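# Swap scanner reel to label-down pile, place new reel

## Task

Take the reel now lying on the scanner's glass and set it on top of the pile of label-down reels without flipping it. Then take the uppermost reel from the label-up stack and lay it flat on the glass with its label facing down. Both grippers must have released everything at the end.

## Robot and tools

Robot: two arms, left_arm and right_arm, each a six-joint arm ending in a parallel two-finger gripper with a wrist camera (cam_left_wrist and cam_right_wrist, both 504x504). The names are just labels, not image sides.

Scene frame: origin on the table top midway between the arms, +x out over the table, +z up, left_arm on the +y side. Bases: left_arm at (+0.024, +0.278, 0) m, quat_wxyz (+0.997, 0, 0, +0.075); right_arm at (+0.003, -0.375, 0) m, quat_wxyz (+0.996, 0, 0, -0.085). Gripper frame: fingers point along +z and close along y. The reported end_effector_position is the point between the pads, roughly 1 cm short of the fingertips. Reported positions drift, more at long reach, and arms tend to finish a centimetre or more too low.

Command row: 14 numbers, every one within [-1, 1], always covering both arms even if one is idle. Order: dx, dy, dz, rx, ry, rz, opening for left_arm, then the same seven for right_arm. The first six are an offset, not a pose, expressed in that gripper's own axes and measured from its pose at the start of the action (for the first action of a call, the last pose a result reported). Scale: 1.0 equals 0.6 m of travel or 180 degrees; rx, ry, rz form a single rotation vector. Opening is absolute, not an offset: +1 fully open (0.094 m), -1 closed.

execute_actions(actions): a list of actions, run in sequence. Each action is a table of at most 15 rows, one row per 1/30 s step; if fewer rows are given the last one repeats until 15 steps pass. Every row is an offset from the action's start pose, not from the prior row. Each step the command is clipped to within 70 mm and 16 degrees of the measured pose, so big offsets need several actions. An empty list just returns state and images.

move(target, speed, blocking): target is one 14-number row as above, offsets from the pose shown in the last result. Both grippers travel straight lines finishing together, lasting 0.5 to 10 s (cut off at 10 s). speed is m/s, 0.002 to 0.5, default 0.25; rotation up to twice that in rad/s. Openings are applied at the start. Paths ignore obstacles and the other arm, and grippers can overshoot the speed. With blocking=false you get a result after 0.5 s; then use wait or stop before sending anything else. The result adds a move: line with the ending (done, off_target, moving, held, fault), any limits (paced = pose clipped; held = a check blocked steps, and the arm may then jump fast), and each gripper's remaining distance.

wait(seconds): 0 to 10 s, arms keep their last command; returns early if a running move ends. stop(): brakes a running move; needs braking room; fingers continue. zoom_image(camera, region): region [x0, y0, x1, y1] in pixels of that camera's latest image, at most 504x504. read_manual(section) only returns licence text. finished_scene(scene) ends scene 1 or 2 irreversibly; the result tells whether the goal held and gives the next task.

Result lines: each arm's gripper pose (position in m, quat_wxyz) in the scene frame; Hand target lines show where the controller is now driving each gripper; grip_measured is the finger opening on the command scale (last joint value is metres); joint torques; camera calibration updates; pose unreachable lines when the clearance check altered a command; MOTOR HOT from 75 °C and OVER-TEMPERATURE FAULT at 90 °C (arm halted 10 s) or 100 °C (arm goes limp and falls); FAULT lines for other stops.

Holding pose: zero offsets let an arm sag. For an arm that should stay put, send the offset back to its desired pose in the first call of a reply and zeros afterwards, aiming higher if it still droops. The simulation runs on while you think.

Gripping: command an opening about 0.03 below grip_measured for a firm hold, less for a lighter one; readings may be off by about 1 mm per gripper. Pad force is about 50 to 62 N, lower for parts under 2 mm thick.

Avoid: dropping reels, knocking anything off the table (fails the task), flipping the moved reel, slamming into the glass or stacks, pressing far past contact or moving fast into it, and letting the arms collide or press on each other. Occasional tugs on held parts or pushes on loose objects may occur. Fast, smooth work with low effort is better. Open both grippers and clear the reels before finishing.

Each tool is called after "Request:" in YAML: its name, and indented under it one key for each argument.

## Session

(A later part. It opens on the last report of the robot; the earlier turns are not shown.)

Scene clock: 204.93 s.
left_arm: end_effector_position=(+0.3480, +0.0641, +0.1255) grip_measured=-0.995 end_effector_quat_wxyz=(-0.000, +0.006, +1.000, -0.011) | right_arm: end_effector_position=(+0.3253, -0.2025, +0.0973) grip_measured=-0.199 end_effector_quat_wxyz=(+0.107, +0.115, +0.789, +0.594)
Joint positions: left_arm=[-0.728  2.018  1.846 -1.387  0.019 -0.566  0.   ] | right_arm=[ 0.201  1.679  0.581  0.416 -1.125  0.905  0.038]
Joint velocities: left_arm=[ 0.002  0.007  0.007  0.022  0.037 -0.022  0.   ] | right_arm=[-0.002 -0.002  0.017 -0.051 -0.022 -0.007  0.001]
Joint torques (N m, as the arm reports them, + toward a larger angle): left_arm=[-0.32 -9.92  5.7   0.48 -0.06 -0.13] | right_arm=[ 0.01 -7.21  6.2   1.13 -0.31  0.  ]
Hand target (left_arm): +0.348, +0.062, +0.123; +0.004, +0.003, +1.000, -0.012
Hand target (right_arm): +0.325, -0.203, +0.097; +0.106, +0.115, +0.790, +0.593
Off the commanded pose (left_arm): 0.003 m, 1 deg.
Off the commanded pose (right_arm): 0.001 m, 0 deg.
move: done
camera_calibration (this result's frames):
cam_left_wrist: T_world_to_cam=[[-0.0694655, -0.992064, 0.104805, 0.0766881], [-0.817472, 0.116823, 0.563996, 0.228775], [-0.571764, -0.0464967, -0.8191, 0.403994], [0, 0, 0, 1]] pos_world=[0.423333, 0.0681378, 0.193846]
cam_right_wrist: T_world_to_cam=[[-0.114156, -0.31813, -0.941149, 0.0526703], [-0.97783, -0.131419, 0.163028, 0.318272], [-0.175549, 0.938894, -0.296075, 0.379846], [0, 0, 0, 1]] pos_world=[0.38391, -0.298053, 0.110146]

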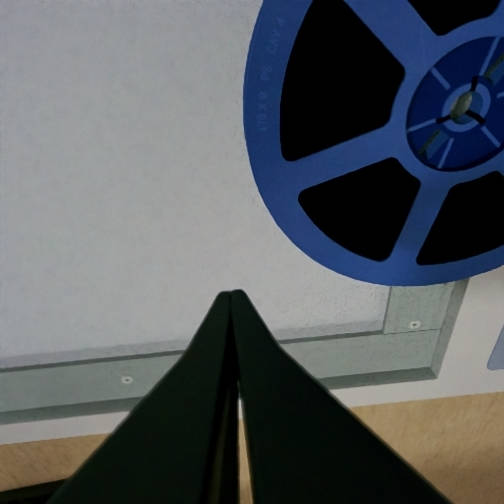

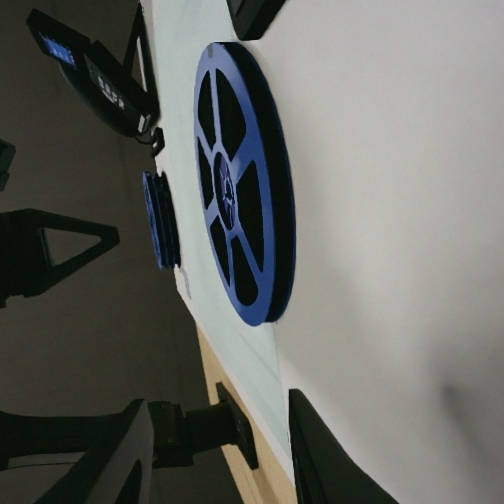

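Oops, wrong arm. Fix.

Request:
move:
  target: [0,0.15,-0.2,0,0,0,-1,0.01,-0.075,0.092,0,0,0,-0.2]
  speed: 0.15

Scene clock: 209.83 s.
left_arm: end_effector_position=(+0.3484, +0.1542, +0.2325) grip_measured=-0.995 end_effector_quat_wxyz=(+0.076, +0.001, +0.996, -0.038) | right_arm: end_effector_position=(+0.3426, -0.1609, +0.0692) grip_measured=-0.199 end_effector_quat_wxyz=(+0.130, +0.084, +0.773, +0.615)
Joint positions: left_arm=[-0.509  1.779  1.949 -1.572  0.019 -0.357  0.   ] | right_arm=[ 0.333  1.948  0.581  0.933 -1.049  1.088  0.038]
Joint velocities: left_arm=[ 0.007  0.012  0.017 -0.037 -0.022 -0.037 -0.001] | right_arm=[-0.022  0.032  0.007  0.081  0.066 -0.022 -0.   ]
Joint torques (N m, as the arm reports them, + toward a larger angle): left_arm=[ 0.27 -8.38  9.06  0.5   0.01  0.08] | right_arm=[ 0.58 -5.14  2.04  1.1   0.12 -0.18]
Hand target (left_arm): +0.347, +0.155, +0.243; +0.087, +0.006, +0.995, -0.044
Hand target (right_arm): +0.332, -0.163, +0.040; +0.107, +0.115, +0.789, +0.594
Off the commanded pose (left_arm): 0.011 m, 9 deg.
Off the commanded pose (right_arm): 0.032 m, 5 deg.
joint sent to its limit (left arm) — the command would take joint 4 (wrist pitch) past its lower limit, so that joint was sent only as far as its limit.
move: off_target (left_arm, right_arm)
camera_calibration (this result's frames):
cam_left_wrist: T_world_to_cam=[[-0.0778712, -0.985852, 0.148429, 0.146693], [-0.893923, 0.134962, 0.427419, 0.213768], [-0.441405, -0.0994007, -0.891786, 0.475659], [0, 0, 0, 1]] pos_world=[0.412474, 0.163048, 0.311043]
cam_right_wrist: T_world_to_cam=[[-0.0291017, -0.281769, -0.959041, 0.019348], [-0.984457, -0.158163, 0.0763418, 0.349249], [-0.173196, 0.946357, -0.272787, 0.334207], [0, 0, 0, 1]] pos_world=[0.402268, -0.255589, 0.0830604]

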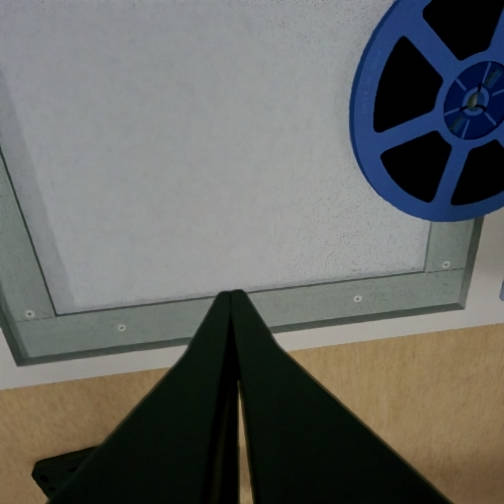

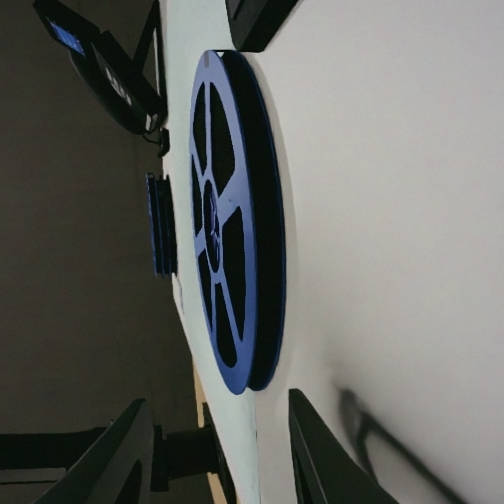

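Request:
move:
  target: [0,0,0,0,0,0,-1,0.073,-0.005,0.011,0.075,-0.078,0.059,-0.2]
  speed: 0.12

Scene clock: 230.17 s.
left_arm: end_effector_position=(+0.3484, +0.1542, +0.2325) grip_measured=-0.995 end_effector_quat_wxyz=(+0.076, +0.003, +0.996, -0.038) | right_arm: end_effector_position=(+0.3090, -0.1412, +0.0615) grip_measured=-0.199 end_effector_quat_wxyz=(+0.156, +0.243, +0.803, +0.521)
Joint positions: left_arm=[-0.509  1.779  1.949 -1.572  0.019 -0.354  0.   ] | right_arm=[ 0.591  1.655  0.399  0.769 -0.509  1.321  0.038]
Joint velocities: left_arm=[ 0.002 -0.017 -0.007 -0.022  0.051  0.022 -0.001] | right_arm=[-0.022  0.002 -0.002 -0.037  0.037 -0.066 -0.001]
Joint torques (N m, as the arm reports them, + toward a larger angle): left_arm=[ 0.03 -7.37  6.5   0.63 -0.03 -0.06] | right_arm=[ 0.56 -8.89  4.28  1.39 -0.07  0.01]
Hand target (left_arm): +0.348, +0.154, +0.232; +0.076, +0.001, +0.996, -0.038
Hand target (right_arm): +0.303, -0.142, +0.061; +0.155, +0.245, +0.806, +0.517
Off the commanded pose (left_arm): 0.000 m, 0 deg.
Off the commanded pose (right_arm): 0.006 m, 1 deg.
move: done
camera_calibration (this result's frames):
cam_left_wrist: T_world_to_cam=[[-0.0808709, -0.985682, 0.147958, 0.147822], [-0.893613, 0.137454, 0.427274, 0.21331], [-0.441493, -0.097663, -0.891934, 0.475456], [0, 0, 0, 1]] pos_world=[0.412481, 0.162819, 0.311062]
cam_right_wrist: T_world_to_cam=[[-0.295256, -0.368818, -0.881361, 0.081688], [-0.954219, 0.160036, 0.252695, 0.344594], [0.047851, 0.915621, -0.399185, 0.242778], [0, 0, 0, 1]] pos_world=[0.34132, -0.247312, 0.0818326]

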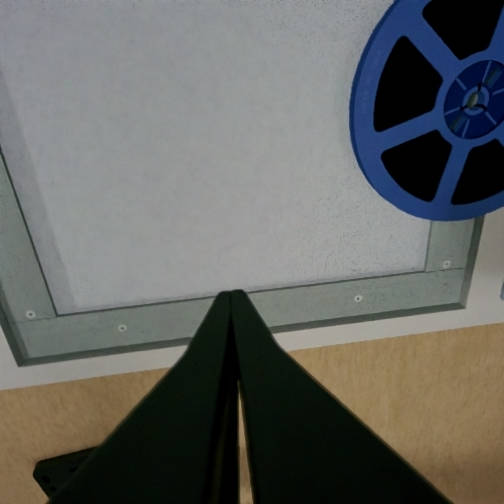

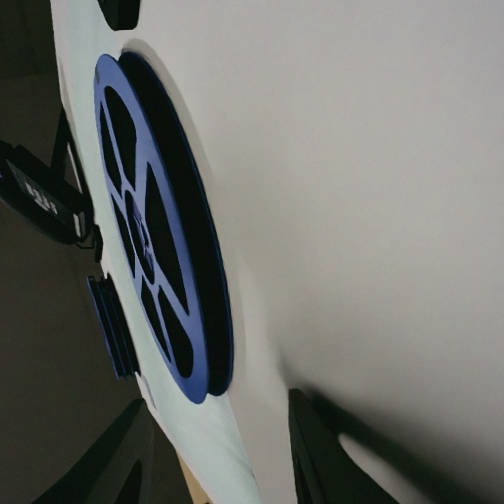

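Request:
move:
  target: [0,0,0,0,0,0,-1,0.01,-0.015,0.028,0,0,0,-0.72]
  speed: 0.05

Scene clock: 247.77 s.
left_arm: end_effector_position=(+0.3484, +0.1542, +0.2325) grip_measured=-0.995 end_effector_quat_wxyz=(+0.076, +0.003, +0.996, -0.038) | right_arm: end_effector_position=(+0.3085, -0.1308, +0.0495) grip_measured=-0.719 end_effector_quat_wxyz=(+0.155, +0.243, +0.802, +0.523)
Joint positions: left_arm=[-0.509  1.779  1.949 -1.572  0.019 -0.354  0.   ] | right_arm=[ 0.629  1.741  0.399  0.869 -0.479  1.344  0.013]
Joint velocities: left_arm=[-0.002  0.002 -0.027  0.007 -0.007  0.066 -0.001] | right_arm=[-0.007  0.007 -0.002 -0.022  0.037  0.022  0.   ]
Joint torques (N m, as the arm reports them, + toward a larger angle): left_arm=[ 0.03 -7.38  6.5   0.64 -0.03 -0.02] | right_arm=[ 0.53 -5.27  6.14  1.6  -0.04  0.03]
Hand target (left_arm): +0.348, +0.154, +0.232; +0.076, +0.003, +0.996, -0.038
Hand target (right_arm): +0.310, -0.128, +0.046; +0.156, +0.243, +0.803, +0.521
Off the commanded pose (left_arm): 0.000 m, 0 deg.
Off the commanded pose (right_arm): 0.004 m, 0 deg.
move: done
camera_calibration (this result's frames):
cam_left_wrist: T_world_to_cam=[[-0.0808709, -0.985682, 0.147958, 0.147822], [-0.893613, 0.137454, 0.427274, 0.21331], [-0.441493, -0.097663, -0.891934, 0.475456], [0, 0, 0, 1]] pos_world=[0.412481, 0.162819, 0.311062]
cam_right_wrist: T_world_to_cam=[[-0.294383, -0.364624, -0.883395, 0.075276], [-0.954563, 0.157006, 0.253295, 0.345205], [0.046341, 0.917823, -0.394277, 0.229], [0, 0, 0, 1]] pos_world=[0.341068, -0.236934, 0.0693493]

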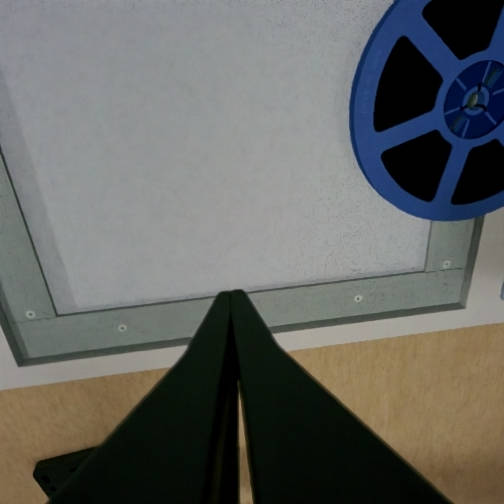

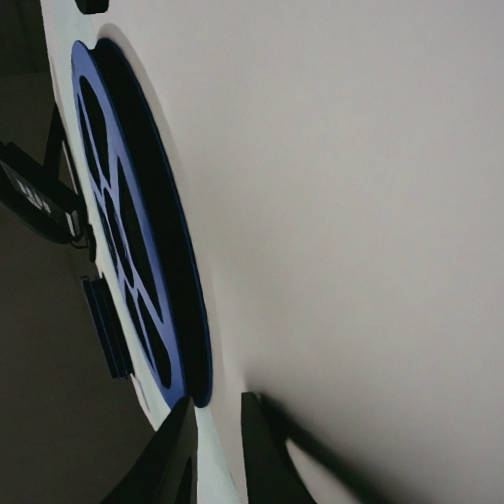

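Request:
move:
  target: [0,0,0,0,0,0,-1,0,0.02,0.012,0,0,0,-0.72]
  speed: 0.03

Scene clock: 258.40 s.
left_arm: end_effector_position=(+0.3484, +0.1542, +0.2325) grip_measured=-0.995 end_effector_quat_wxyz=(+0.076, +0.003, +0.996, -0.038) | right_arm: end_effector_position=(+0.3098, -0.1257, +0.0500) grip_measured=-0.719 end_effector_quat_wxyz=(+0.150, +0.246, +0.803, +0.521)
Joint positions: left_arm=[-0.509  1.779  1.949 -1.572  0.019 -0.354  0.   ] | right_arm=[ 0.643  1.742  0.419  0.842 -0.469  1.356  0.013]
Joint velocities: left_arm=[ 0.002  0.007 -0.017  0.037 -0.022  0.022  0.001] | right_arm=[-0.012  0.012 -0.022 -0.037 -0.037 -0.037  0.   ]
Joint torques (N m, as the arm reports them, + toward a larger angle): left_arm=[ 0.03 -7.38  6.51  0.64 -0.03 -0.02] | right_arm=[ 0.61 -8.27  7.68  1.36 -0.07  0.  ]
Hand target (left_arm): +0.348, +0.154, +0.232; +0.076, +0.003, +0.996, -0.038
Hand target (right_arm): +0.315, -0.121, +0.058; +0.155, +0.243, +0.802, +0.523
Off the commanded pose (left_arm): 0.000 m, 0 deg.
Off the commanded pose (right_arm): 0.010 m, 1 deg.
move: done
camera_calibration (this result's frames):
cam_left_wrist: T_world_to_cam=[[-0.0808709, -0.985682, 0.147958, 0.147822], [-0.893613, 0.137454, 0.427274, 0.21331], [-0.441493, -0.097663, -0.891934, 0.475456], [0, 0, 0, 1]] pos_world=[0.412481, 0.162819, 0.311062]
cam_right_wrist: T_world_to_cam=[[-0.306292, -0.365943, -0.878789, 0.0812045], [-0.951071, 0.15702, 0.266099, 0.343792], [0.0406102, 0.917295, -0.396132, 0.226293], [0, 0, 0, 1]] pos_world=[0.342653, -0.231843, 0.0695206]

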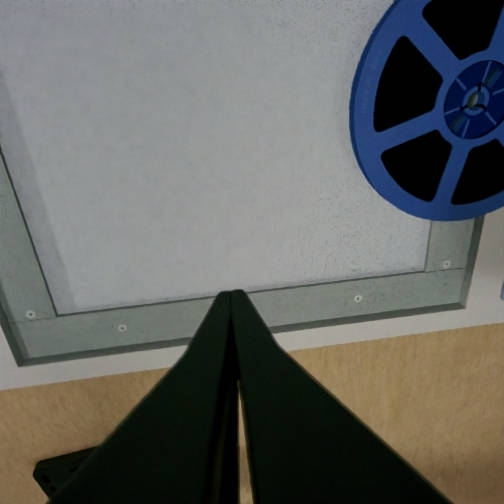

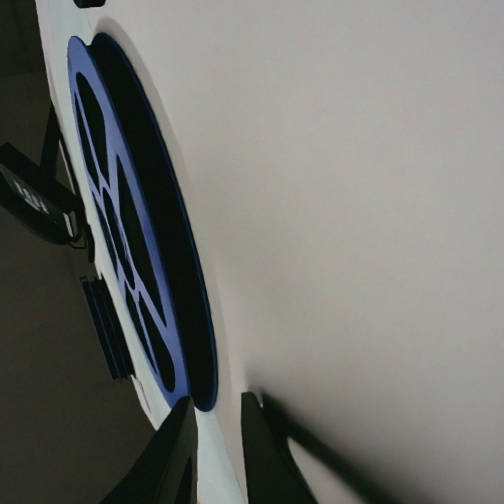

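Request:
move:
  target: [0,0,0,0,0,0,-1,0,0.022,-0.01,0,0,0,-0.72]
  speed: 0.03

Request:
move:
  target: [0,0,0,0,0,0,-1,0,0.012,0.02,0,0,0,-0.72]
  speed: 0.03

Scene clock: 272.83 s.
left_arm: end_effector_position=(+0.3484, +0.1542, +0.2325) grip_measured=-0.995 end_effector_quat_wxyz=(+0.076, +0.003, +0.996, -0.038) | right_arm: end_effector_position=(+0.3069, -0.1273, +0.0554) grip_measured=-0.719 end_effector_quat_wxyz=(+0.146, +0.249, +0.806, +0.517)
Joint positions: left_arm=[-0.509  1.779  1.949 -1.572  0.019 -0.354  0.   ] | right_arm=[ 0.643  1.692  0.419  0.78  -0.468  1.358  0.013]
Joint velocities: left_arm=[ 0.007  0.002 -0.007  0.095 -0.022  0.037  0.   ] | right_arm=[-0.012 -0.002  0.002 -0.11   0.037  0.007  0.   ]
Joint torques (N m, as the arm reports them, + toward a larger angle): left_arm=[ 0.04 -7.38  6.5   0.64 -0.03 -0.02] | right_arm=[ 0.02 -9.19  7.11  1.37 -0.13  0.01]
Hand target (left_arm): +0.348, +0.154, +0.232; +0.076, +0.003, +0.996, -0.038
Hand target (right_arm): +0.310, -0.126, +0.065; +0.150, +0.246, +0.803, +0.521
Off the commanded pose (left_arm): 0.000 m, 0 deg.
Off the commanded pose (right_arm): 0.010 m, 1 deg.
move: done
camera_calibration (this result's frames):
cam_left_wrist: T_world_to_cam=[[-0.0808709, -0.985682, 0.147958, 0.147822], [-0.893613, 0.137454, 0.427274, 0.21331], [-0.441493, -0.097663, -0.891934, 0.475456], [0, 0, 0, 1]] pos_world=[0.412481, 0.162819, 0.311062]
cam_right_wrist: T_world_to_cam=[[-0.31715, -0.370397, -0.873053, 0.086913], [-0.947657, 0.159604, 0.276537, 0.338541], [0.0369146, 0.915059, -0.401628, 0.231202], [0, 0, 0, 1]] pos_world=[0.33985, -0.233404, 0.0751177]

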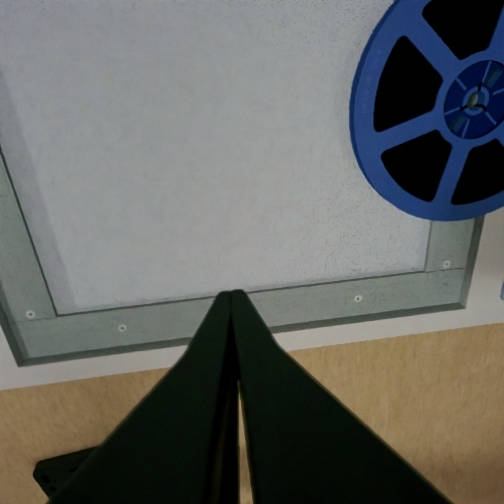

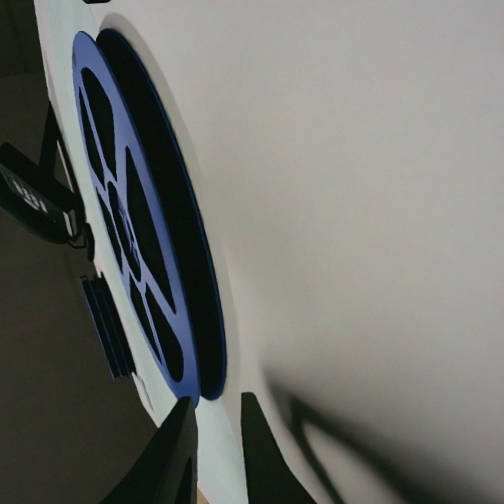

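Scene clock: 273.60 s.
left_arm: end_effector_position=(+0.3484, +0.1542, +0.2325) grip_measured=-0.995 end_effector_quat_wxyz=(+0.076, +0.003, +0.996, -0.038) | right_arm: end_effector_position=(+0.3109, -0.1197, +0.0627) grip_measured=-0.719 end_effector_quat_wxyz=(+0.149, +0.247, +0.802, +0.524)
Joint positions: left_arm=[-0.509  1.779  1.949 -1.572  0.019 -0.354  0.   ] | right_arm=[ 0.661  1.692  0.443  0.779 -0.455  1.372  0.013]
Joint velocities: left_arm=[-0.007  0.007 -0.022 -0.066 -0.066 -0.11   0.   ] | right_arm=[ 0.007 -0.002  0.012 -0.007  0.022 -0.022 -0.001]
Joint torques (N m, as the arm reports them, + toward a larger angle): left_arm=[ 0.02 -7.38  6.51  0.64 -0.03 -0.03] | right_arm=[ 0.59 -4.31  8.05  1.49 -0.03  0.04]
Hand target (left_arm): +0.348, +0.154, +0.232; +0.076, +0.003, +0.996, -0.038
Hand target (right_arm): +0.314, -0.116, +0.057; +0.146, +0.250, +0.806, +0.517
Off the commanded pose (left_arm): 0.000 m, 0 deg.
Off the commanded pose (right_arm): 0.008 m, 1 deg.
move: done
camera_calibration (this result's frames):
cam_left_wrist: T_world_to_cam=[[-0.0808709, -0.985682, 0.147958, 0.147822], [-0.893613, 0.137454, 0.427274, 0.21331], [-0.441493, -0.097663, -0.891934, 0.475456], [0, 0, 0, 1]] pos_world=[0.412481, 0.162819, 0.311062]
cam_right_wrist: T_world_to_cam=[[-0.306451, -0.359946, -0.881208, 0.0957705], [-0.950998, 0.15576, 0.267098, 0.340253], [0.0411156, 0.919879, -0.390041, 0.225577], [0, 0, 0, 1]] pos_world=[0.343654, -0.226029, 0.0814968]

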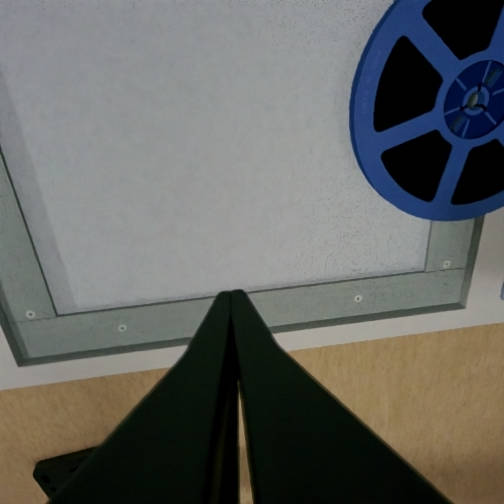

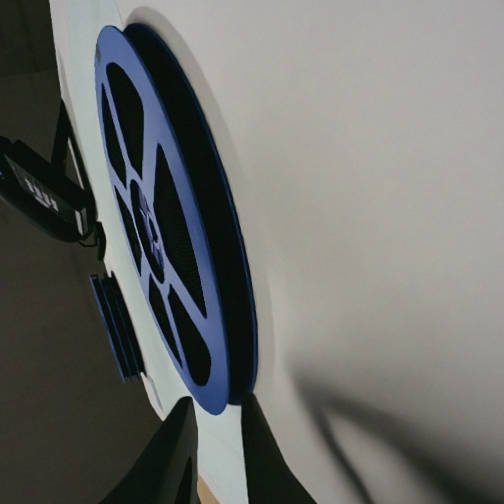

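Request:
move:
  target: [0,0,0,0,0,0,-1,-0.004,0.008,0.042,0,0,0,-0.72]
  speed: 0.03

Scene clock: 280.27 s.
left_arm: end_effector_position=(+0.3484, +0.1542, +0.2325) grip_measured=-0.995 end_effector_quat_wxyz=(+0.076, +0.003, +0.996, -0.038) | right_arm: end_effector_position=(+0.3203, -0.1058, +0.0547) grip_measured=-0.719 end_effector_quat_wxyz=(+0.144, +0.250, +0.803, +0.521)
Joint positions: left_arm=[-0.509  1.779  1.949 -1.572  0.019 -0.354  0.   ] | right_arm=[ 0.689  1.772  0.502  0.795 -0.434  1.39   0.013]
Joint velocities: left_arm=[ 0.007 -0.007 -0.012  0.007 -0.066 -0.007 -0.001] | right_arm=[ 0.002  0.002  0.002 -0.081  0.037  0.022 -0.001]
Joint torques (N m, as the arm reports them, + toward a larger angle): left_arm=[ 0.02 -7.38  6.5   0.64 -0.03 -0.03] | right_arm=[ 0.59 -5.99  8.09  1.6  -0.05  0.  ]
Hand target (left_arm): +0.348, +0.154, +0.232; +0.076, +0.003, +0.996, -0.038
Hand target (right_arm): +0.326, -0.100, +0.057; +0.149, +0.247, +0.802, +0.524
Off the commanded pose (left_arm): 0.000 m, 0 deg.
Off the commanded pose (right_arm): 0.009 m, 1 deg.
move: done
camera_calibration (this result's frames):
cam_left_wrist: T_world_to_cam=[[-0.0808709, -0.985682, 0.147958, 0.147822], [-0.893613, 0.137454, 0.427274, 0.21331], [-0.441493, -0.097663, -0.891934, 0.475456], [0, 0, 0, 1]] pos_world=[0.412481, 0.162819, 0.311062]
cam_right_wrist: T_world_to_cam=[[-0.318016, -0.362013, -0.876249, 0.0999271], [-0.947442, 0.155399, 0.279652, 0.347333], [0.0349305, 0.919129, -0.392405, 0.211259], [0, 0, 0, 1]] pos_world=[0.353477, -0.211975, 0.0733277]

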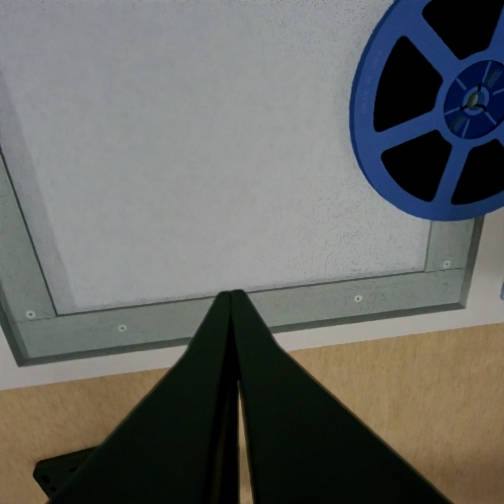

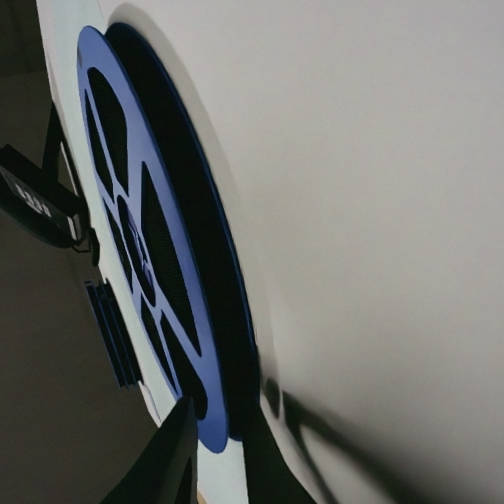

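Request:
move:
  target: [0,0,0,0,0,0,-1,0,0.005,0.028,0,0,0,-0.6]
  speed: 0.03

Request:
move:
  target: [0,0,0,0,0,0,-1,0,0,0,0,0,0,-1]

Scene clock: 286.50 s.
left_arm: end_effector_position=(+0.3484, +0.1542, +0.2325) grip_measured=-0.995 end_effector_quat_wxyz=(+0.076, +0.003, +0.996, -0.038) | right_arm: end_effector_position=(+0.3243, -0.0969, +0.0522) grip_measured=-0.601 end_effector_quat_wxyz=(+0.141, +0.250, +0.803, +0.523)
Joint positions: left_arm=[-0.509  1.779  1.949 -1.572  0.019 -0.354  0.   ] | right_arm=[ 0.707  1.81   0.532  0.808 -0.423  1.404  0.019]
Joint velocities: left_arm=[-0.012  0.002  0.002 -0.022  0.007  0.022  0.002] | right_arm=[-0.002 -0.012 -0.007 -0.066 -0.007  0.022  0.001]
Joint torques (N m, as the arm reports them, + toward a larger angle): left_arm=[ 0.03 -7.39  6.51  0.64 -0.03 -0.02] | right_arm=[ 0.64 -6.1   7.99  1.56  0.02  0.02]
Hand target (left_arm): +0.348, +0.154, +0.232; +0.076, +0.003, +0.996, -0.038
Hand target (right_arm): +0.329, -0.092, +0.050; +0.144, +0.250, +0.803, +0.521
Off the commanded pose (left_arm): 0.000 m, 0 deg.
Off the commanded pose (right_arm): 0.007 m, 0 deg.
move: done
camera_calibration (this result's frames):
cam_left_wrist: T_world_to_cam=[[-0.0808709, -0.985682, 0.147958, 0.147822], [-0.893613, 0.137454, 0.427274, 0.21331], [-0.441493, -0.097663, -0.891934, 0.475456], [0, 0, 0, 1]] pos_world=[0.412481, 0.162819, 0.311062]
cam_right_wrist: T_world_to_cam=[[-0.320073, -0.358309, -0.877022, 0.10326], [-0.946883, 0.151343, 0.283738, 0.349647], [0.0310656, 0.921255, -0.387717, 0.203151], [0, 0, 0, 1]] pos_world=[0.357814, -0.203072, 0.0701183]

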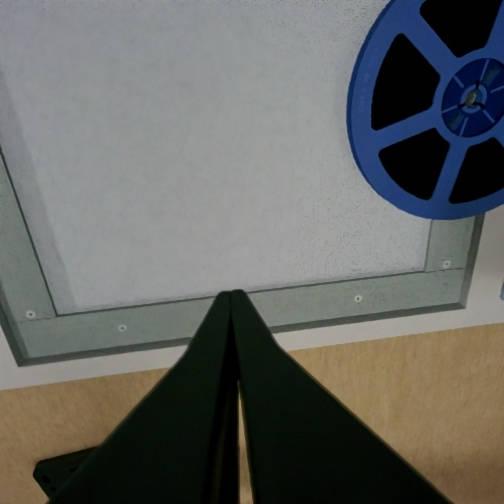

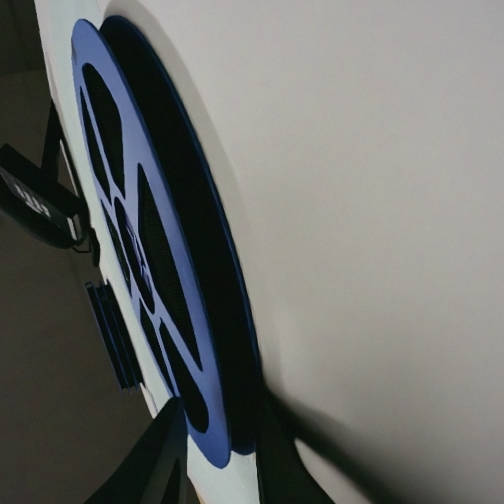

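Scene clock: 287.00 s.
left_arm: end_effector_position=(+0.3484, +0.1542, +0.2325) grip_measured=-0.995 end_effector_quat_wxyz=(+0.076, +0.003, +0.996, -0.038) | right_arm: end_effector_position=(+0.3243, -0.0969, +0.0522) grip_measured=-0.977 end_effector_quat_wxyz=(+0.141, +0.250, +0.803, +0.523)
Joint positions: left_arm=[-0.509  1.779  1.949 -1.572  0.019 -0.354  0.   ] | right_arm=[ 0.707  1.81   0.532  0.808 -0.423  1.404  0.001]
Joint velocities: left_arm=[-0.002 -0.002 -0.017 -0.066 -0.007 -0.007 -0.001] | right_arm=[-0.027  0.002  0.012 -0.022 -0.051  0.081 -0.   ]
Joint torques (N m, as the arm reports them, + toward a larger angle): left_arm=[ 0.03 -7.38  6.52  0.64 -0.03 -0.02] | right_arm=[ 0.02 -8.16  5.68  1.57 -0.1   0.02]
Hand target (left_arm): +0.348, +0.154, +0.232; +0.076, +0.003, +0.996, -0.038
Hand target (right_arm): +0.324, -0.097, +0.052; +0.141, +0.250, +0.803, +0.523
Off the commanded pose (left_arm): 0.000 m, 0 deg.
Off the commanded pose (right_arm): 0.000 m, 0 deg.
move: done
camera_calibration (this result's frames):
cam_left_wrist: T_world_to_cam=[[-0.0808709, -0.985682, 0.147958, 0.147822], [-0.893613, 0.137454, 0.427274, 0.21331], [-0.441493, -0.097663, -0.891934, 0.475456], [0, 0, 0, 1]] pos_world=[0.412481, 0.162819, 0.311062]
cam_right_wrist: T_world_to_cam=[[-0.320073, -0.358309, -0.877022, 0.10326], [-0.946883, 0.151343, 0.283738, 0.349647], [0.0310656, 0.921255, -0.387717, 0.203151], [0, 0, 0, 1]] pos_world=[0.357814, -0.203072, 0.0701183]

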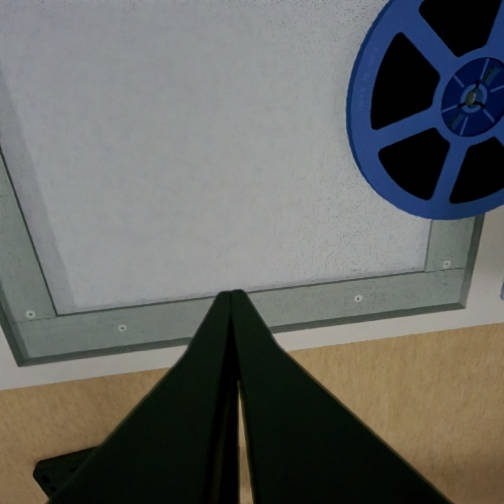

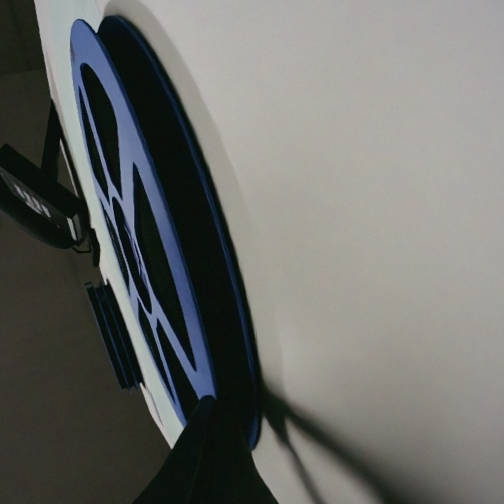

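Request:
move:
  target: [0,0,0,0,0,0,-1,0,0.15,-0.07,0,0,0,-1]
  speed: 0.05

Scene clock: 292.60 s.
left_arm: end_effector_position=(+0.3484, +0.1542, +0.2325) grip_measured=-0.995 end_effector_quat_wxyz=(+0.076, +0.003, +0.996, -0.038) | right_arm: end_effector_position=(+0.3194, -0.0998, +0.1274) grip_measured=-0.981 end_effector_quat_wxyz=(+0.125, +0.261, +0.813, +0.505)
Joint positions: left_arm=[-0.509  1.779  1.949 -1.572  0.019 -0.354  0.   ] | right_arm=[ 0.707  1.494  0.679  0.286 -0.423  1.404  0.001]
Joint velocities: left_arm=[-0.012 -0.007  0.007  0.037  0.022 -0.066  0.   ] | right_arm=[-0.012  0.007 -0.002 -0.037  0.022 -0.051  0.   ]
Joint torques (N m, as the arm reports them, + toward a larger angle): left_arm=[ 0.02 -7.39  6.51  0.64 -0.03 -0.02] | right_arm=[-0.65 -9.62 10.51  1.51 -0.21 -0.04]
Hand target (left_arm): +0.348, +0.154, +0.232; +0.076, +0.003, +0.996, -0.038
Hand target (right_arm): +0.326, -0.099, +0.152; +0.142, +0.250, +0.803, +0.523
Off the commanded pose (left_arm): 0.000 m, 0 deg.
Off the commanded pose (right_arm): 0.025 m, 3 deg.
move: off_target (right_arm)
camera_calibration (this result's frames):
cam_left_wrist: T_world_to_cam=[[-0.0808709, -0.985682, 0.147958, 0.147822], [-0.893613, 0.137454, 0.427274, 0.21331], [-0.441493, -0.097663, -0.891934, 0.475456], [0, 0, 0, 1]] pos_world=[0.412481, 0.162819, 0.311062]
cam_right_wrist: T_world_to_cam=[[-0.363069, -0.383937, -0.848984, 0.174242], [-0.931697, 0.160395, 0.325906, 0.314799], [0.0110458, 0.909322, -0.415947, 0.243953], [0, 0, 0, 1]] pos_world=[0.353865, -0.205426, 0.146805]

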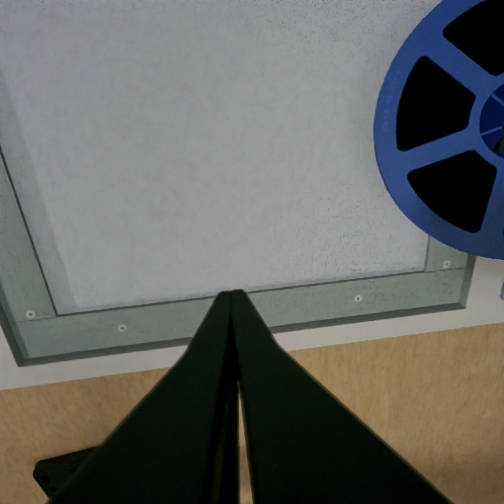

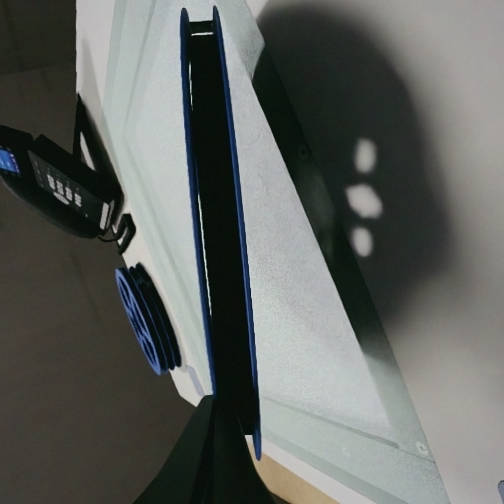

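Request:
move:
  target: [0,0,0,0,0,0,-0.3,0.045,0.09,0.04,-0.139,0,0,-1]
  speed: 0.08

Scene clock: 307.00 s.
left_arm: end_effector_position=(+0.3484, +0.1542, +0.2325) grip_measured=-0.302 end_effector_quat_wxyz=(+0.076, +0.003, +0.996, -0.038) | right_arm: end_effector_position=(+0.3256, -0.0494, +0.1595) grip_measured=-0.980 end_effector_quat_wxyz=(+0.168, +0.237, +0.695, +0.657)
Joint positions: left_arm=[-0.509  1.779  1.949 -1.572  0.019 -0.354  0.033] | right_arm=[ 0.83   1.73   0.577  1.069 -0.33   1.622  0.001]
Joint velocities: left_arm=[ 0.007 -0.007 -0.007 -0.007 -0.037 -0.066  0.001] | right_arm=[ 0.002  0.007 -0.012  0.037  0.022  0.022  0.   ]
Joint torques (N m, as the arm reports them, + toward a larger angle): left_arm=[ 0.03 -7.39  6.5   0.64 -0.03 -0.02] | right_arm=[ 0.57 -7.21  5.7   2.14  0.04  0.02]
Hand target (left_arm): +0.348, +0.154, +0.232; +0.076, +0.003, +0.996, -0.038
Hand target (right_arm): +0.324, -0.048, +0.166; +0.176, +0.228, +0.685, +0.669
Off the commanded pose (left_arm): 0.000 m, 0 deg.
Off the commanded pose (right_arm): 0.007 m, 2 deg.
move: done
camera_calibration (this result's frames):
cam_left_wrist: T_world_to_cam=[[-0.0808709, -0.985682, 0.147958, 0.147822], [-0.893613, 0.137454, 0.427274, 0.21331], [-0.441493, -0.097663, -0.891934, 0.475456], [0, 0, 0, 1]] pos_world=[0.412481, 0.162819, 0.311062]
cam_right_wrist: T_world_to_cam=[[-0.179459, -0.0594505, -0.981967, 0.200528], [-0.979682, 0.101656, 0.172887, 0.339099], [0.0895449, 0.993042, -0.0764858, 0.135851], [0, 0, 0, 1]] pos_world=[0.356031, -0.157456, 0.148677]

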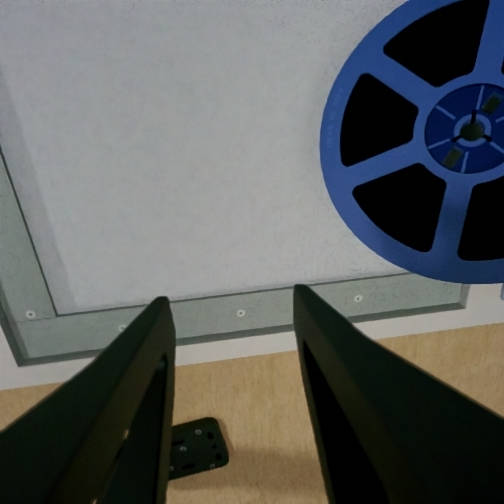

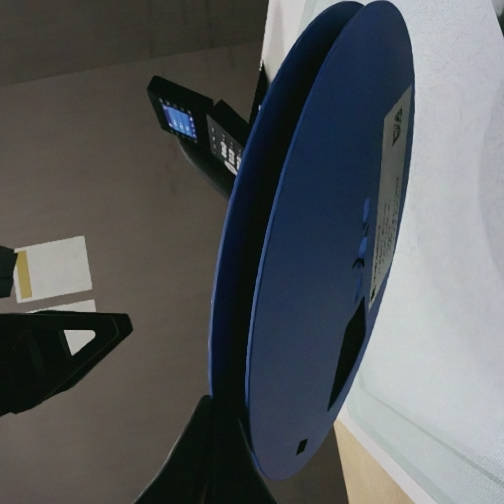

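Request:
move:
  target: [0.16,-0.03,-0.02,0.416,-0.201,-0.253,-0.3,0,0,0,0,0,0,-1]
  speed: 0.2

Scene clock: 335.43 s.
left_arm: end_effector_position=(+0.2545, +0.1367, +0.2246) grip_measured=-0.302 end_effector_quat_wxyz=(+0.306, -0.311, +0.647, -0.626) | right_arm: end_effector_position=(+0.3252, -0.0497, +0.1542) grip_measured=-0.980 end_effector_quat_wxyz=(+0.163, +0.242, +0.701, +0.650)
Joint positions: left_arm=[-0.492  0.372  0.201  0.14   0.325 -1.554  0.033] | right_arm=[ 0.83   1.73   0.577  1.046 -0.33   1.623  0.001]
Joint velocities: left_arm=[-0.012 -0.002 -0.007  0.037 -0.095  0.066 -0.001] | right_arm=[ 0.017 -0.002 -0.002 -0.081  0.051 -0.022  0.   ]
Joint torques (N m, as the arm reports them, + toward a larger angle): left_arm=[-0.63  0.43  7.3   2.17 -0.12 -0.06] | right_arm=[ 0.04 -8.14  6.55  1.85 -0.02  0.  ]
Hand target (left_arm): +0.253, +0.137, +0.228; +0.312, -0.308, +0.638, -0.632
Hand target (right_arm): +0.326, -0.049, +0.160; +0.168, +0.237, +0.696, +0.657
Off the commanded pose (left_arm): 0.007 m, 2 deg.
Off the commanded pose (right_arm): 0.005 m, 1 deg.
move: done
camera_calibration (this result's frames):
cam_left_wrist: T_world_to_cam=[[-0.0821771, -0.0179943, 0.996455, -0.198366], [-0.953092, -0.290835, -0.0838529, 0.323696], [0.291313, -0.956604, 0.00674976, 0.154333], [0, 0, 0, 1]] pos_world=[0.247252, 0.238208, 0.223764]
cam_right_wrist: T_world_to_cam=[[-0.198121, -0.0721505, -0.977518, 0.199929], [-0.976211, 0.104149, 0.190169, 0.335988], [0.0880866, 0.991941, -0.0910682, 0.138462], [0, 0, 0, 1]] pos_world=[0.355409, -0.157914, 0.144149]

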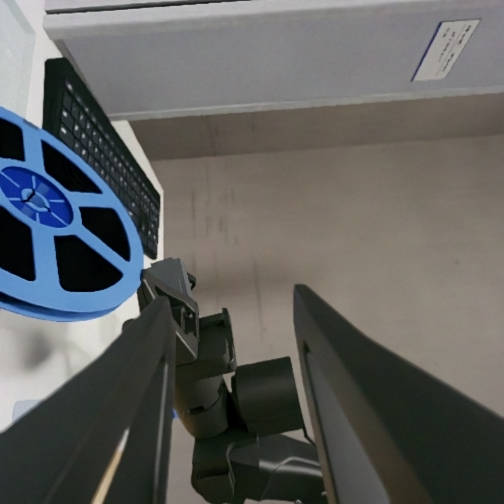

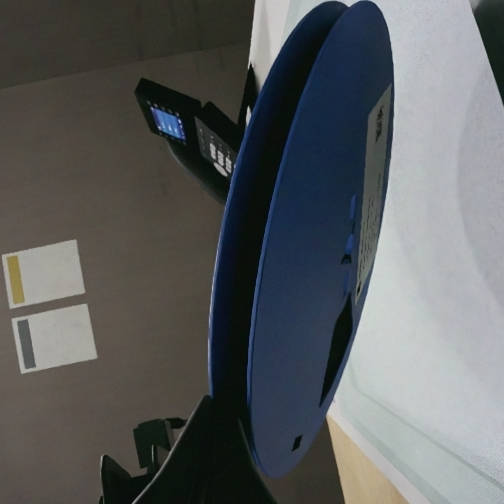

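Request:
move:
  target: [0.017,0.09,0.03,0,0,0,-0.3,0,0.01,0,0,0,0,-1]
  speed: 0.1

Scene clock: 342.20 s.
left_arm: end_effector_position=(+0.2630, +0.1194, +0.1728) grip_measured=-0.302 end_effector_quat_wxyz=(+0.305, -0.311, +0.649, -0.624) | right_arm: end_effector_position=(+0.3240, -0.0506, +0.1431) grip_measured=-0.980 end_effector_quat_wxyz=(+0.153, +0.252, +0.713, +0.636)
Joint positions: left_arm=[-0.609  0.615  0.014  0.563  0.212 -1.555  0.033] | right_arm=[ 0.83   1.73   0.577  0.999 -0.33   1.625  0.001]
Joint velocities: left_arm=[-0.002  0.017  0.007 -0.022  0.022  0.007  0.001] | right_arm=[ 0.002 -0.002 -0.007 -0.007 -0.037 -0.007  0.   ]
Joint torques (N m, as the arm reports them, + toward a larger angle): left_arm=[-0.65  1.99  7.31  2.17 -0.15 -0.03] | right_arm=[ -0.02 -10.03   7.4    1.8   -0.05   0.  ]
Hand target (left_arm): +0.263, +0.119, +0.170; +0.305, -0.312, +0.650, -0.622
Hand target (right_arm): +0.326, -0.050, +0.160; +0.163, +0.242, +0.701, +0.650
Off the commanded pose (left_arm): 0.003 m, 0 deg.
Off the commanded pose (right_arm): 0.017 m, 3 deg.
joint sent to its limit (left arm) — the command would take joint 3 (elbow) past its lower limit, so that joint was sent only as far as its limit.
move: off_target (right_arm)
camera_calibration (this result's frames):
cam_left_wrist: T_world_to_cam=[[-0.0776853, -0.023087, 0.996711, -0.147006], [-0.954363, -0.287444, -0.0810427, 0.321896], [0.288369, -0.957519, 0.000296814, 0.137698], [0, 0, 0, 1]] pos_world=[0.256078, 0.220982, 0.172569]
cam_right_wrist: T_world_to_cam=[[-0.235071, -0.0995312, -0.966869, 0.19783], [-0.968327, 0.110126, 0.224089, 0.329961], [0.0841731, 0.988922, -0.122266, 0.144022], [0, 0, 0, 1]] pos_world=[0.353892, -0.159074, 0.134944]

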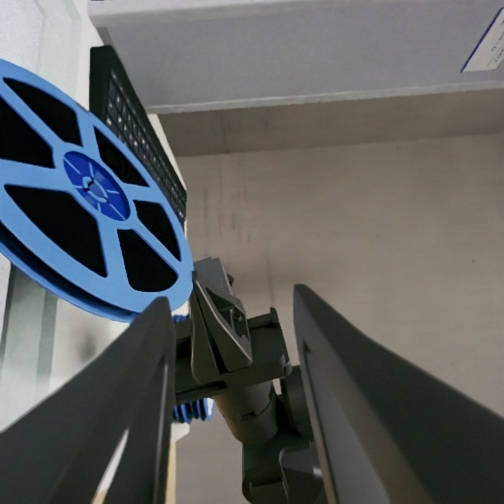

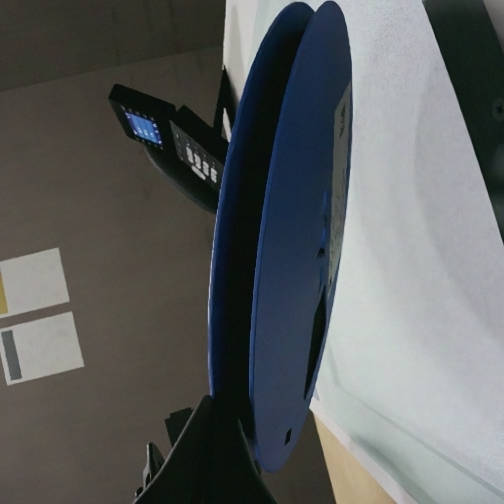

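Request:
move:
  target: [0,0,0,0,0,0,-0.3,-0.055,0.07,0.037,-0.03,0,0,-1]
  speed: 0.08

Scene clock: 351.10 s.
left_arm: end_effector_position=(+0.2631, +0.1195, +0.1732) grip_measured=-0.302 end_effector_quat_wxyz=(+0.305, -0.311, +0.649, -0.624) | right_arm: end_effector_position=(+0.3627, -0.0515, +0.1621) grip_measured=-0.980 end_effector_quat_wxyz=(+0.157, +0.258, +0.695, +0.652)
Joint positions: left_arm=[-0.609  0.615  0.014  0.565  0.211 -1.555  0.033] | right_arm=[ 0.76   1.79   0.704  0.978 -0.386  1.65   0.001]
Joint velocities: left_arm=[-0.012  0.012 -0.032 -0.022  0.007  0.007  0.001] | right_arm=[ 0.002 -0.002  0.007 -0.007 -0.007  0.022 -0.001]
Joint torques (N m, as the arm reports them, + toward a larger angle): left_arm=[ 0.02  1.04  8.09  2.01 -0.02 -0.02] | right_arm=[-0.39 -8.25  9.88  1.88 -0.13 -0.01]
Hand target (left_arm): +0.263, +0.119, +0.173; +0.305, -0.311, +0.649, -0.624
Hand target (right_arm): +0.369, -0.048, +0.178; +0.165, +0.245, +0.683, +0.668
Off the commanded pose (left_arm): 0.000 m, 0 deg.
Off the commanded pose (right_arm): 0.018 m, 3 deg.
move: off_target (right_arm)
camera_calibration (this result's frames):
cam_left_wrist: T_world_to_cam=[[-0.0790467, -0.0224566, 0.996618, -0.147073], [-0.954141, -0.287861, -0.082164, 0.322178], [0.288733, -0.957409, 0.00132777, 0.13744], [0, 0, 0, 1]] pos_world=[0.256094, 0.221026, 0.172865]
cam_right_wrist: T_world_to_cam=[[-0.225133, -0.0500919, -0.973039, 0.225224], [-0.968884, 0.116937, 0.218152, 0.364813], [0.102857, 0.991875, -0.0748597, 0.129681], [0, 0, 0, 1]] pos_world=[0.390828, -0.160006, 0.149275]

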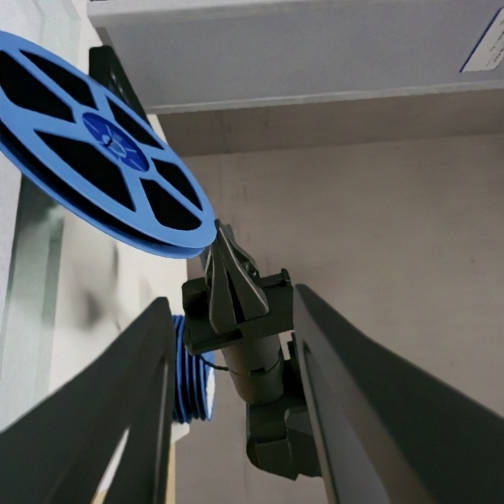

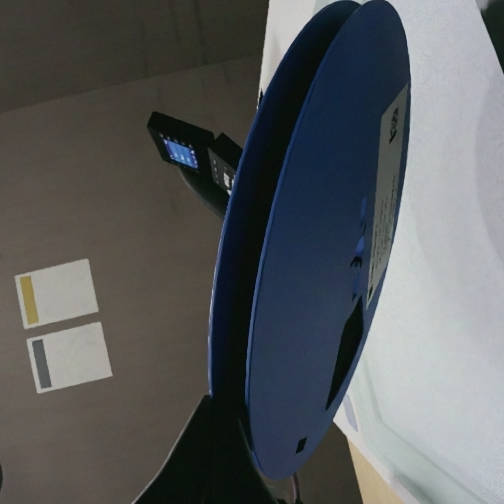

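Request:
move:
  target: [-0.01,0.015,0.07,0,0,0,0,0,0.03,0,-0.015,0,0,-1]
  speed: 0.08

Scene clock: 360.57 s.
left_arm: end_effector_position=(+0.2960, +0.1034, +0.1520) grip_measured=-0.002 end_effector_quat_wxyz=(+0.298, -0.317, +0.657, -0.615) | right_arm: end_effector_position=(+0.3621, -0.0516, +0.1586) grip_measured=-0.980 end_effector_quat_wxyz=(+0.147, +0.268, +0.696, +0.649)
Joint positions: left_arm=[-0.609  1.157  0.051  1.039  0.211 -1.555  0.047] | right_arm=[ 0.76   1.79   0.704  0.963 -0.388  1.669  0.001]
Joint velocities: left_arm=[ 0.012  0.002 -0.012  0.022 -0.037  0.051 -0.   ] | right_arm=[ 0.017 -0.002 -0.007  0.051 -0.022 -0.037 -0.   ]
Joint torques (N m, as the arm reports them, + toward a larger angle): left_arm=[-0.89 -0.41  8.81  2.17 -0.13 -0.03] | right_arm=[ -0.08 -10.69   7.79   1.96   0.     0.01]
Hand target (left_arm): +0.300, +0.099, +0.163; +0.305, -0.310, +0.649, -0.624
Hand target (right_arm): +0.365, -0.051, +0.180; +0.163, +0.255, +0.680, +0.668
Off the commanded pose (left_arm): 0.012 m, 2 deg.
Off the commanded pose (right_arm): 0.022 m, 4 deg.
move: off_target (left_arm, right_arm)
camera_calibration (this result's frames):
cam_left_wrist: T_world_to_cam=[[-0.0514016, -0.0361739, 0.998023, -0.130669], [-0.955886, -0.287617, -0.0596563, 0.344246], [0.289207, -0.957062, -0.0197942, 0.115629], [0, 0, 0, 1]] pos_world=[0.288903, 0.204949, 0.153236]
cam_right_wrist: T_world_to_cam=[[-0.252826, -0.0478785, -0.966326, 0.2307], [-0.962241, 0.116552, 0.245982, 0.358146], [0.10085, 0.99203, -0.075538, 0.130363], [0, 0, 0, 1]] pos_world=[0.389803, -0.160021, 0.144682]

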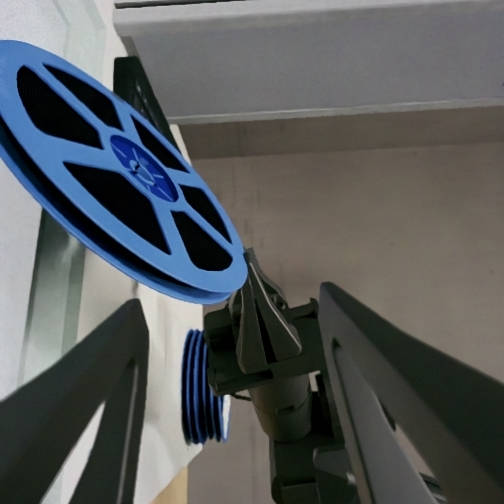

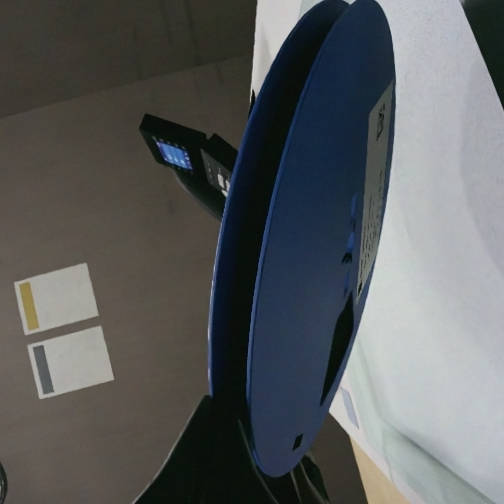

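Request:
move:
  target: [0,-0.05,-0.12,0,0,0,0,0.028,-0.12,0.04,0.12,0,0,-1]
  speed: 0.06

Scene clock: 387.23 s.
left_arm: end_effector_position=(+0.2416, +0.1446, +0.1709) grip_measured=-0.002 end_effector_quat_wxyz=(+0.287, -0.331, +0.663, -0.607) | right_arm: end_effector_position=(+0.3475, -0.0296, +0.0887) grip_measured=-0.982 end_effector_quat_wxyz=(+0.096, +0.296, +0.801, +0.512)
Joint positions: left_arm=[-0.457  0.197  0.058  0.035  0.359 -1.555  0.047] | right_arm=[ 0.838  1.83   0.854  0.472 -0.322  1.567  0.001]
Joint velocities: left_arm=[ 0.002 -0.017 -0.007  0.007 -0.007 -0.037  0.   ] | right_arm=[-0.002 -0.007  0.022 -0.037  0.022 -0.007 -0.001]
Joint torques (N m, as the arm reports them, + toward a larger angle): left_arm=[ 0.69  0.75 11.4   1.86  0.09  0.08] | right_arm=[ 0.61 -8.49  9.72  1.38 -0.08 -0.05]
Hand target (left_arm): +0.240, +0.146, +0.187; +0.299, -0.318, +0.657, -0.615
Hand target (right_arm): +0.349, -0.023, +0.087; +0.094, +0.291, +0.805, +0.508
Off the commanded pose (left_arm): 0.016 m, 2 deg.
Off the commanded pose (right_arm): 0.007 m, 1 deg.
move: off_target (left_arm)
camera_calibration (this result's frames):
cam_left_wrist: T_world_to_cam=[[-0.0112554, -0.0387087, 0.999187, -0.160369], [-0.956267, -0.29166, -0.0220709, 0.299548], [0.292277, -0.955738, -0.0337331, 0.172647], [0, 0, 0, 1]] pos_world=[0.234182, 0.246164, 0.172674]
cam_right_wrist: T_world_to_cam=[[-0.438532, -0.330787, -0.835625, 0.205093], [-0.898654, 0.172305, 0.403402, 0.324308], [0.0105421, 0.927842, -0.372824, 0.160625], [0, 0, 0, 1]] pos_world=[0.379687, -0.137072, 0.100439]

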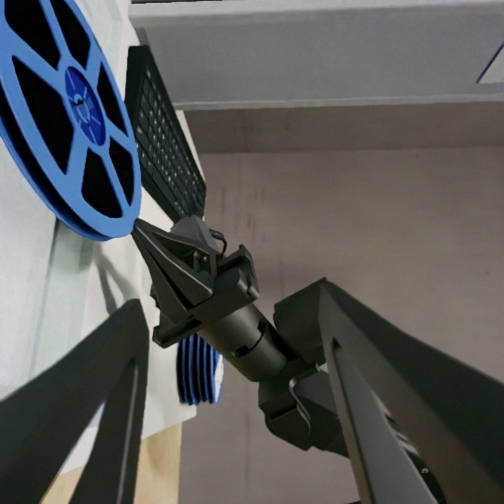

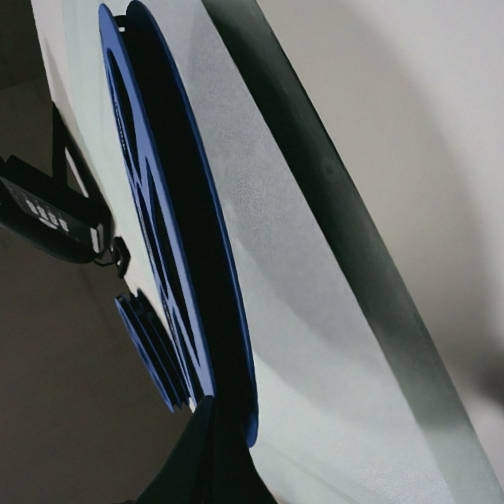

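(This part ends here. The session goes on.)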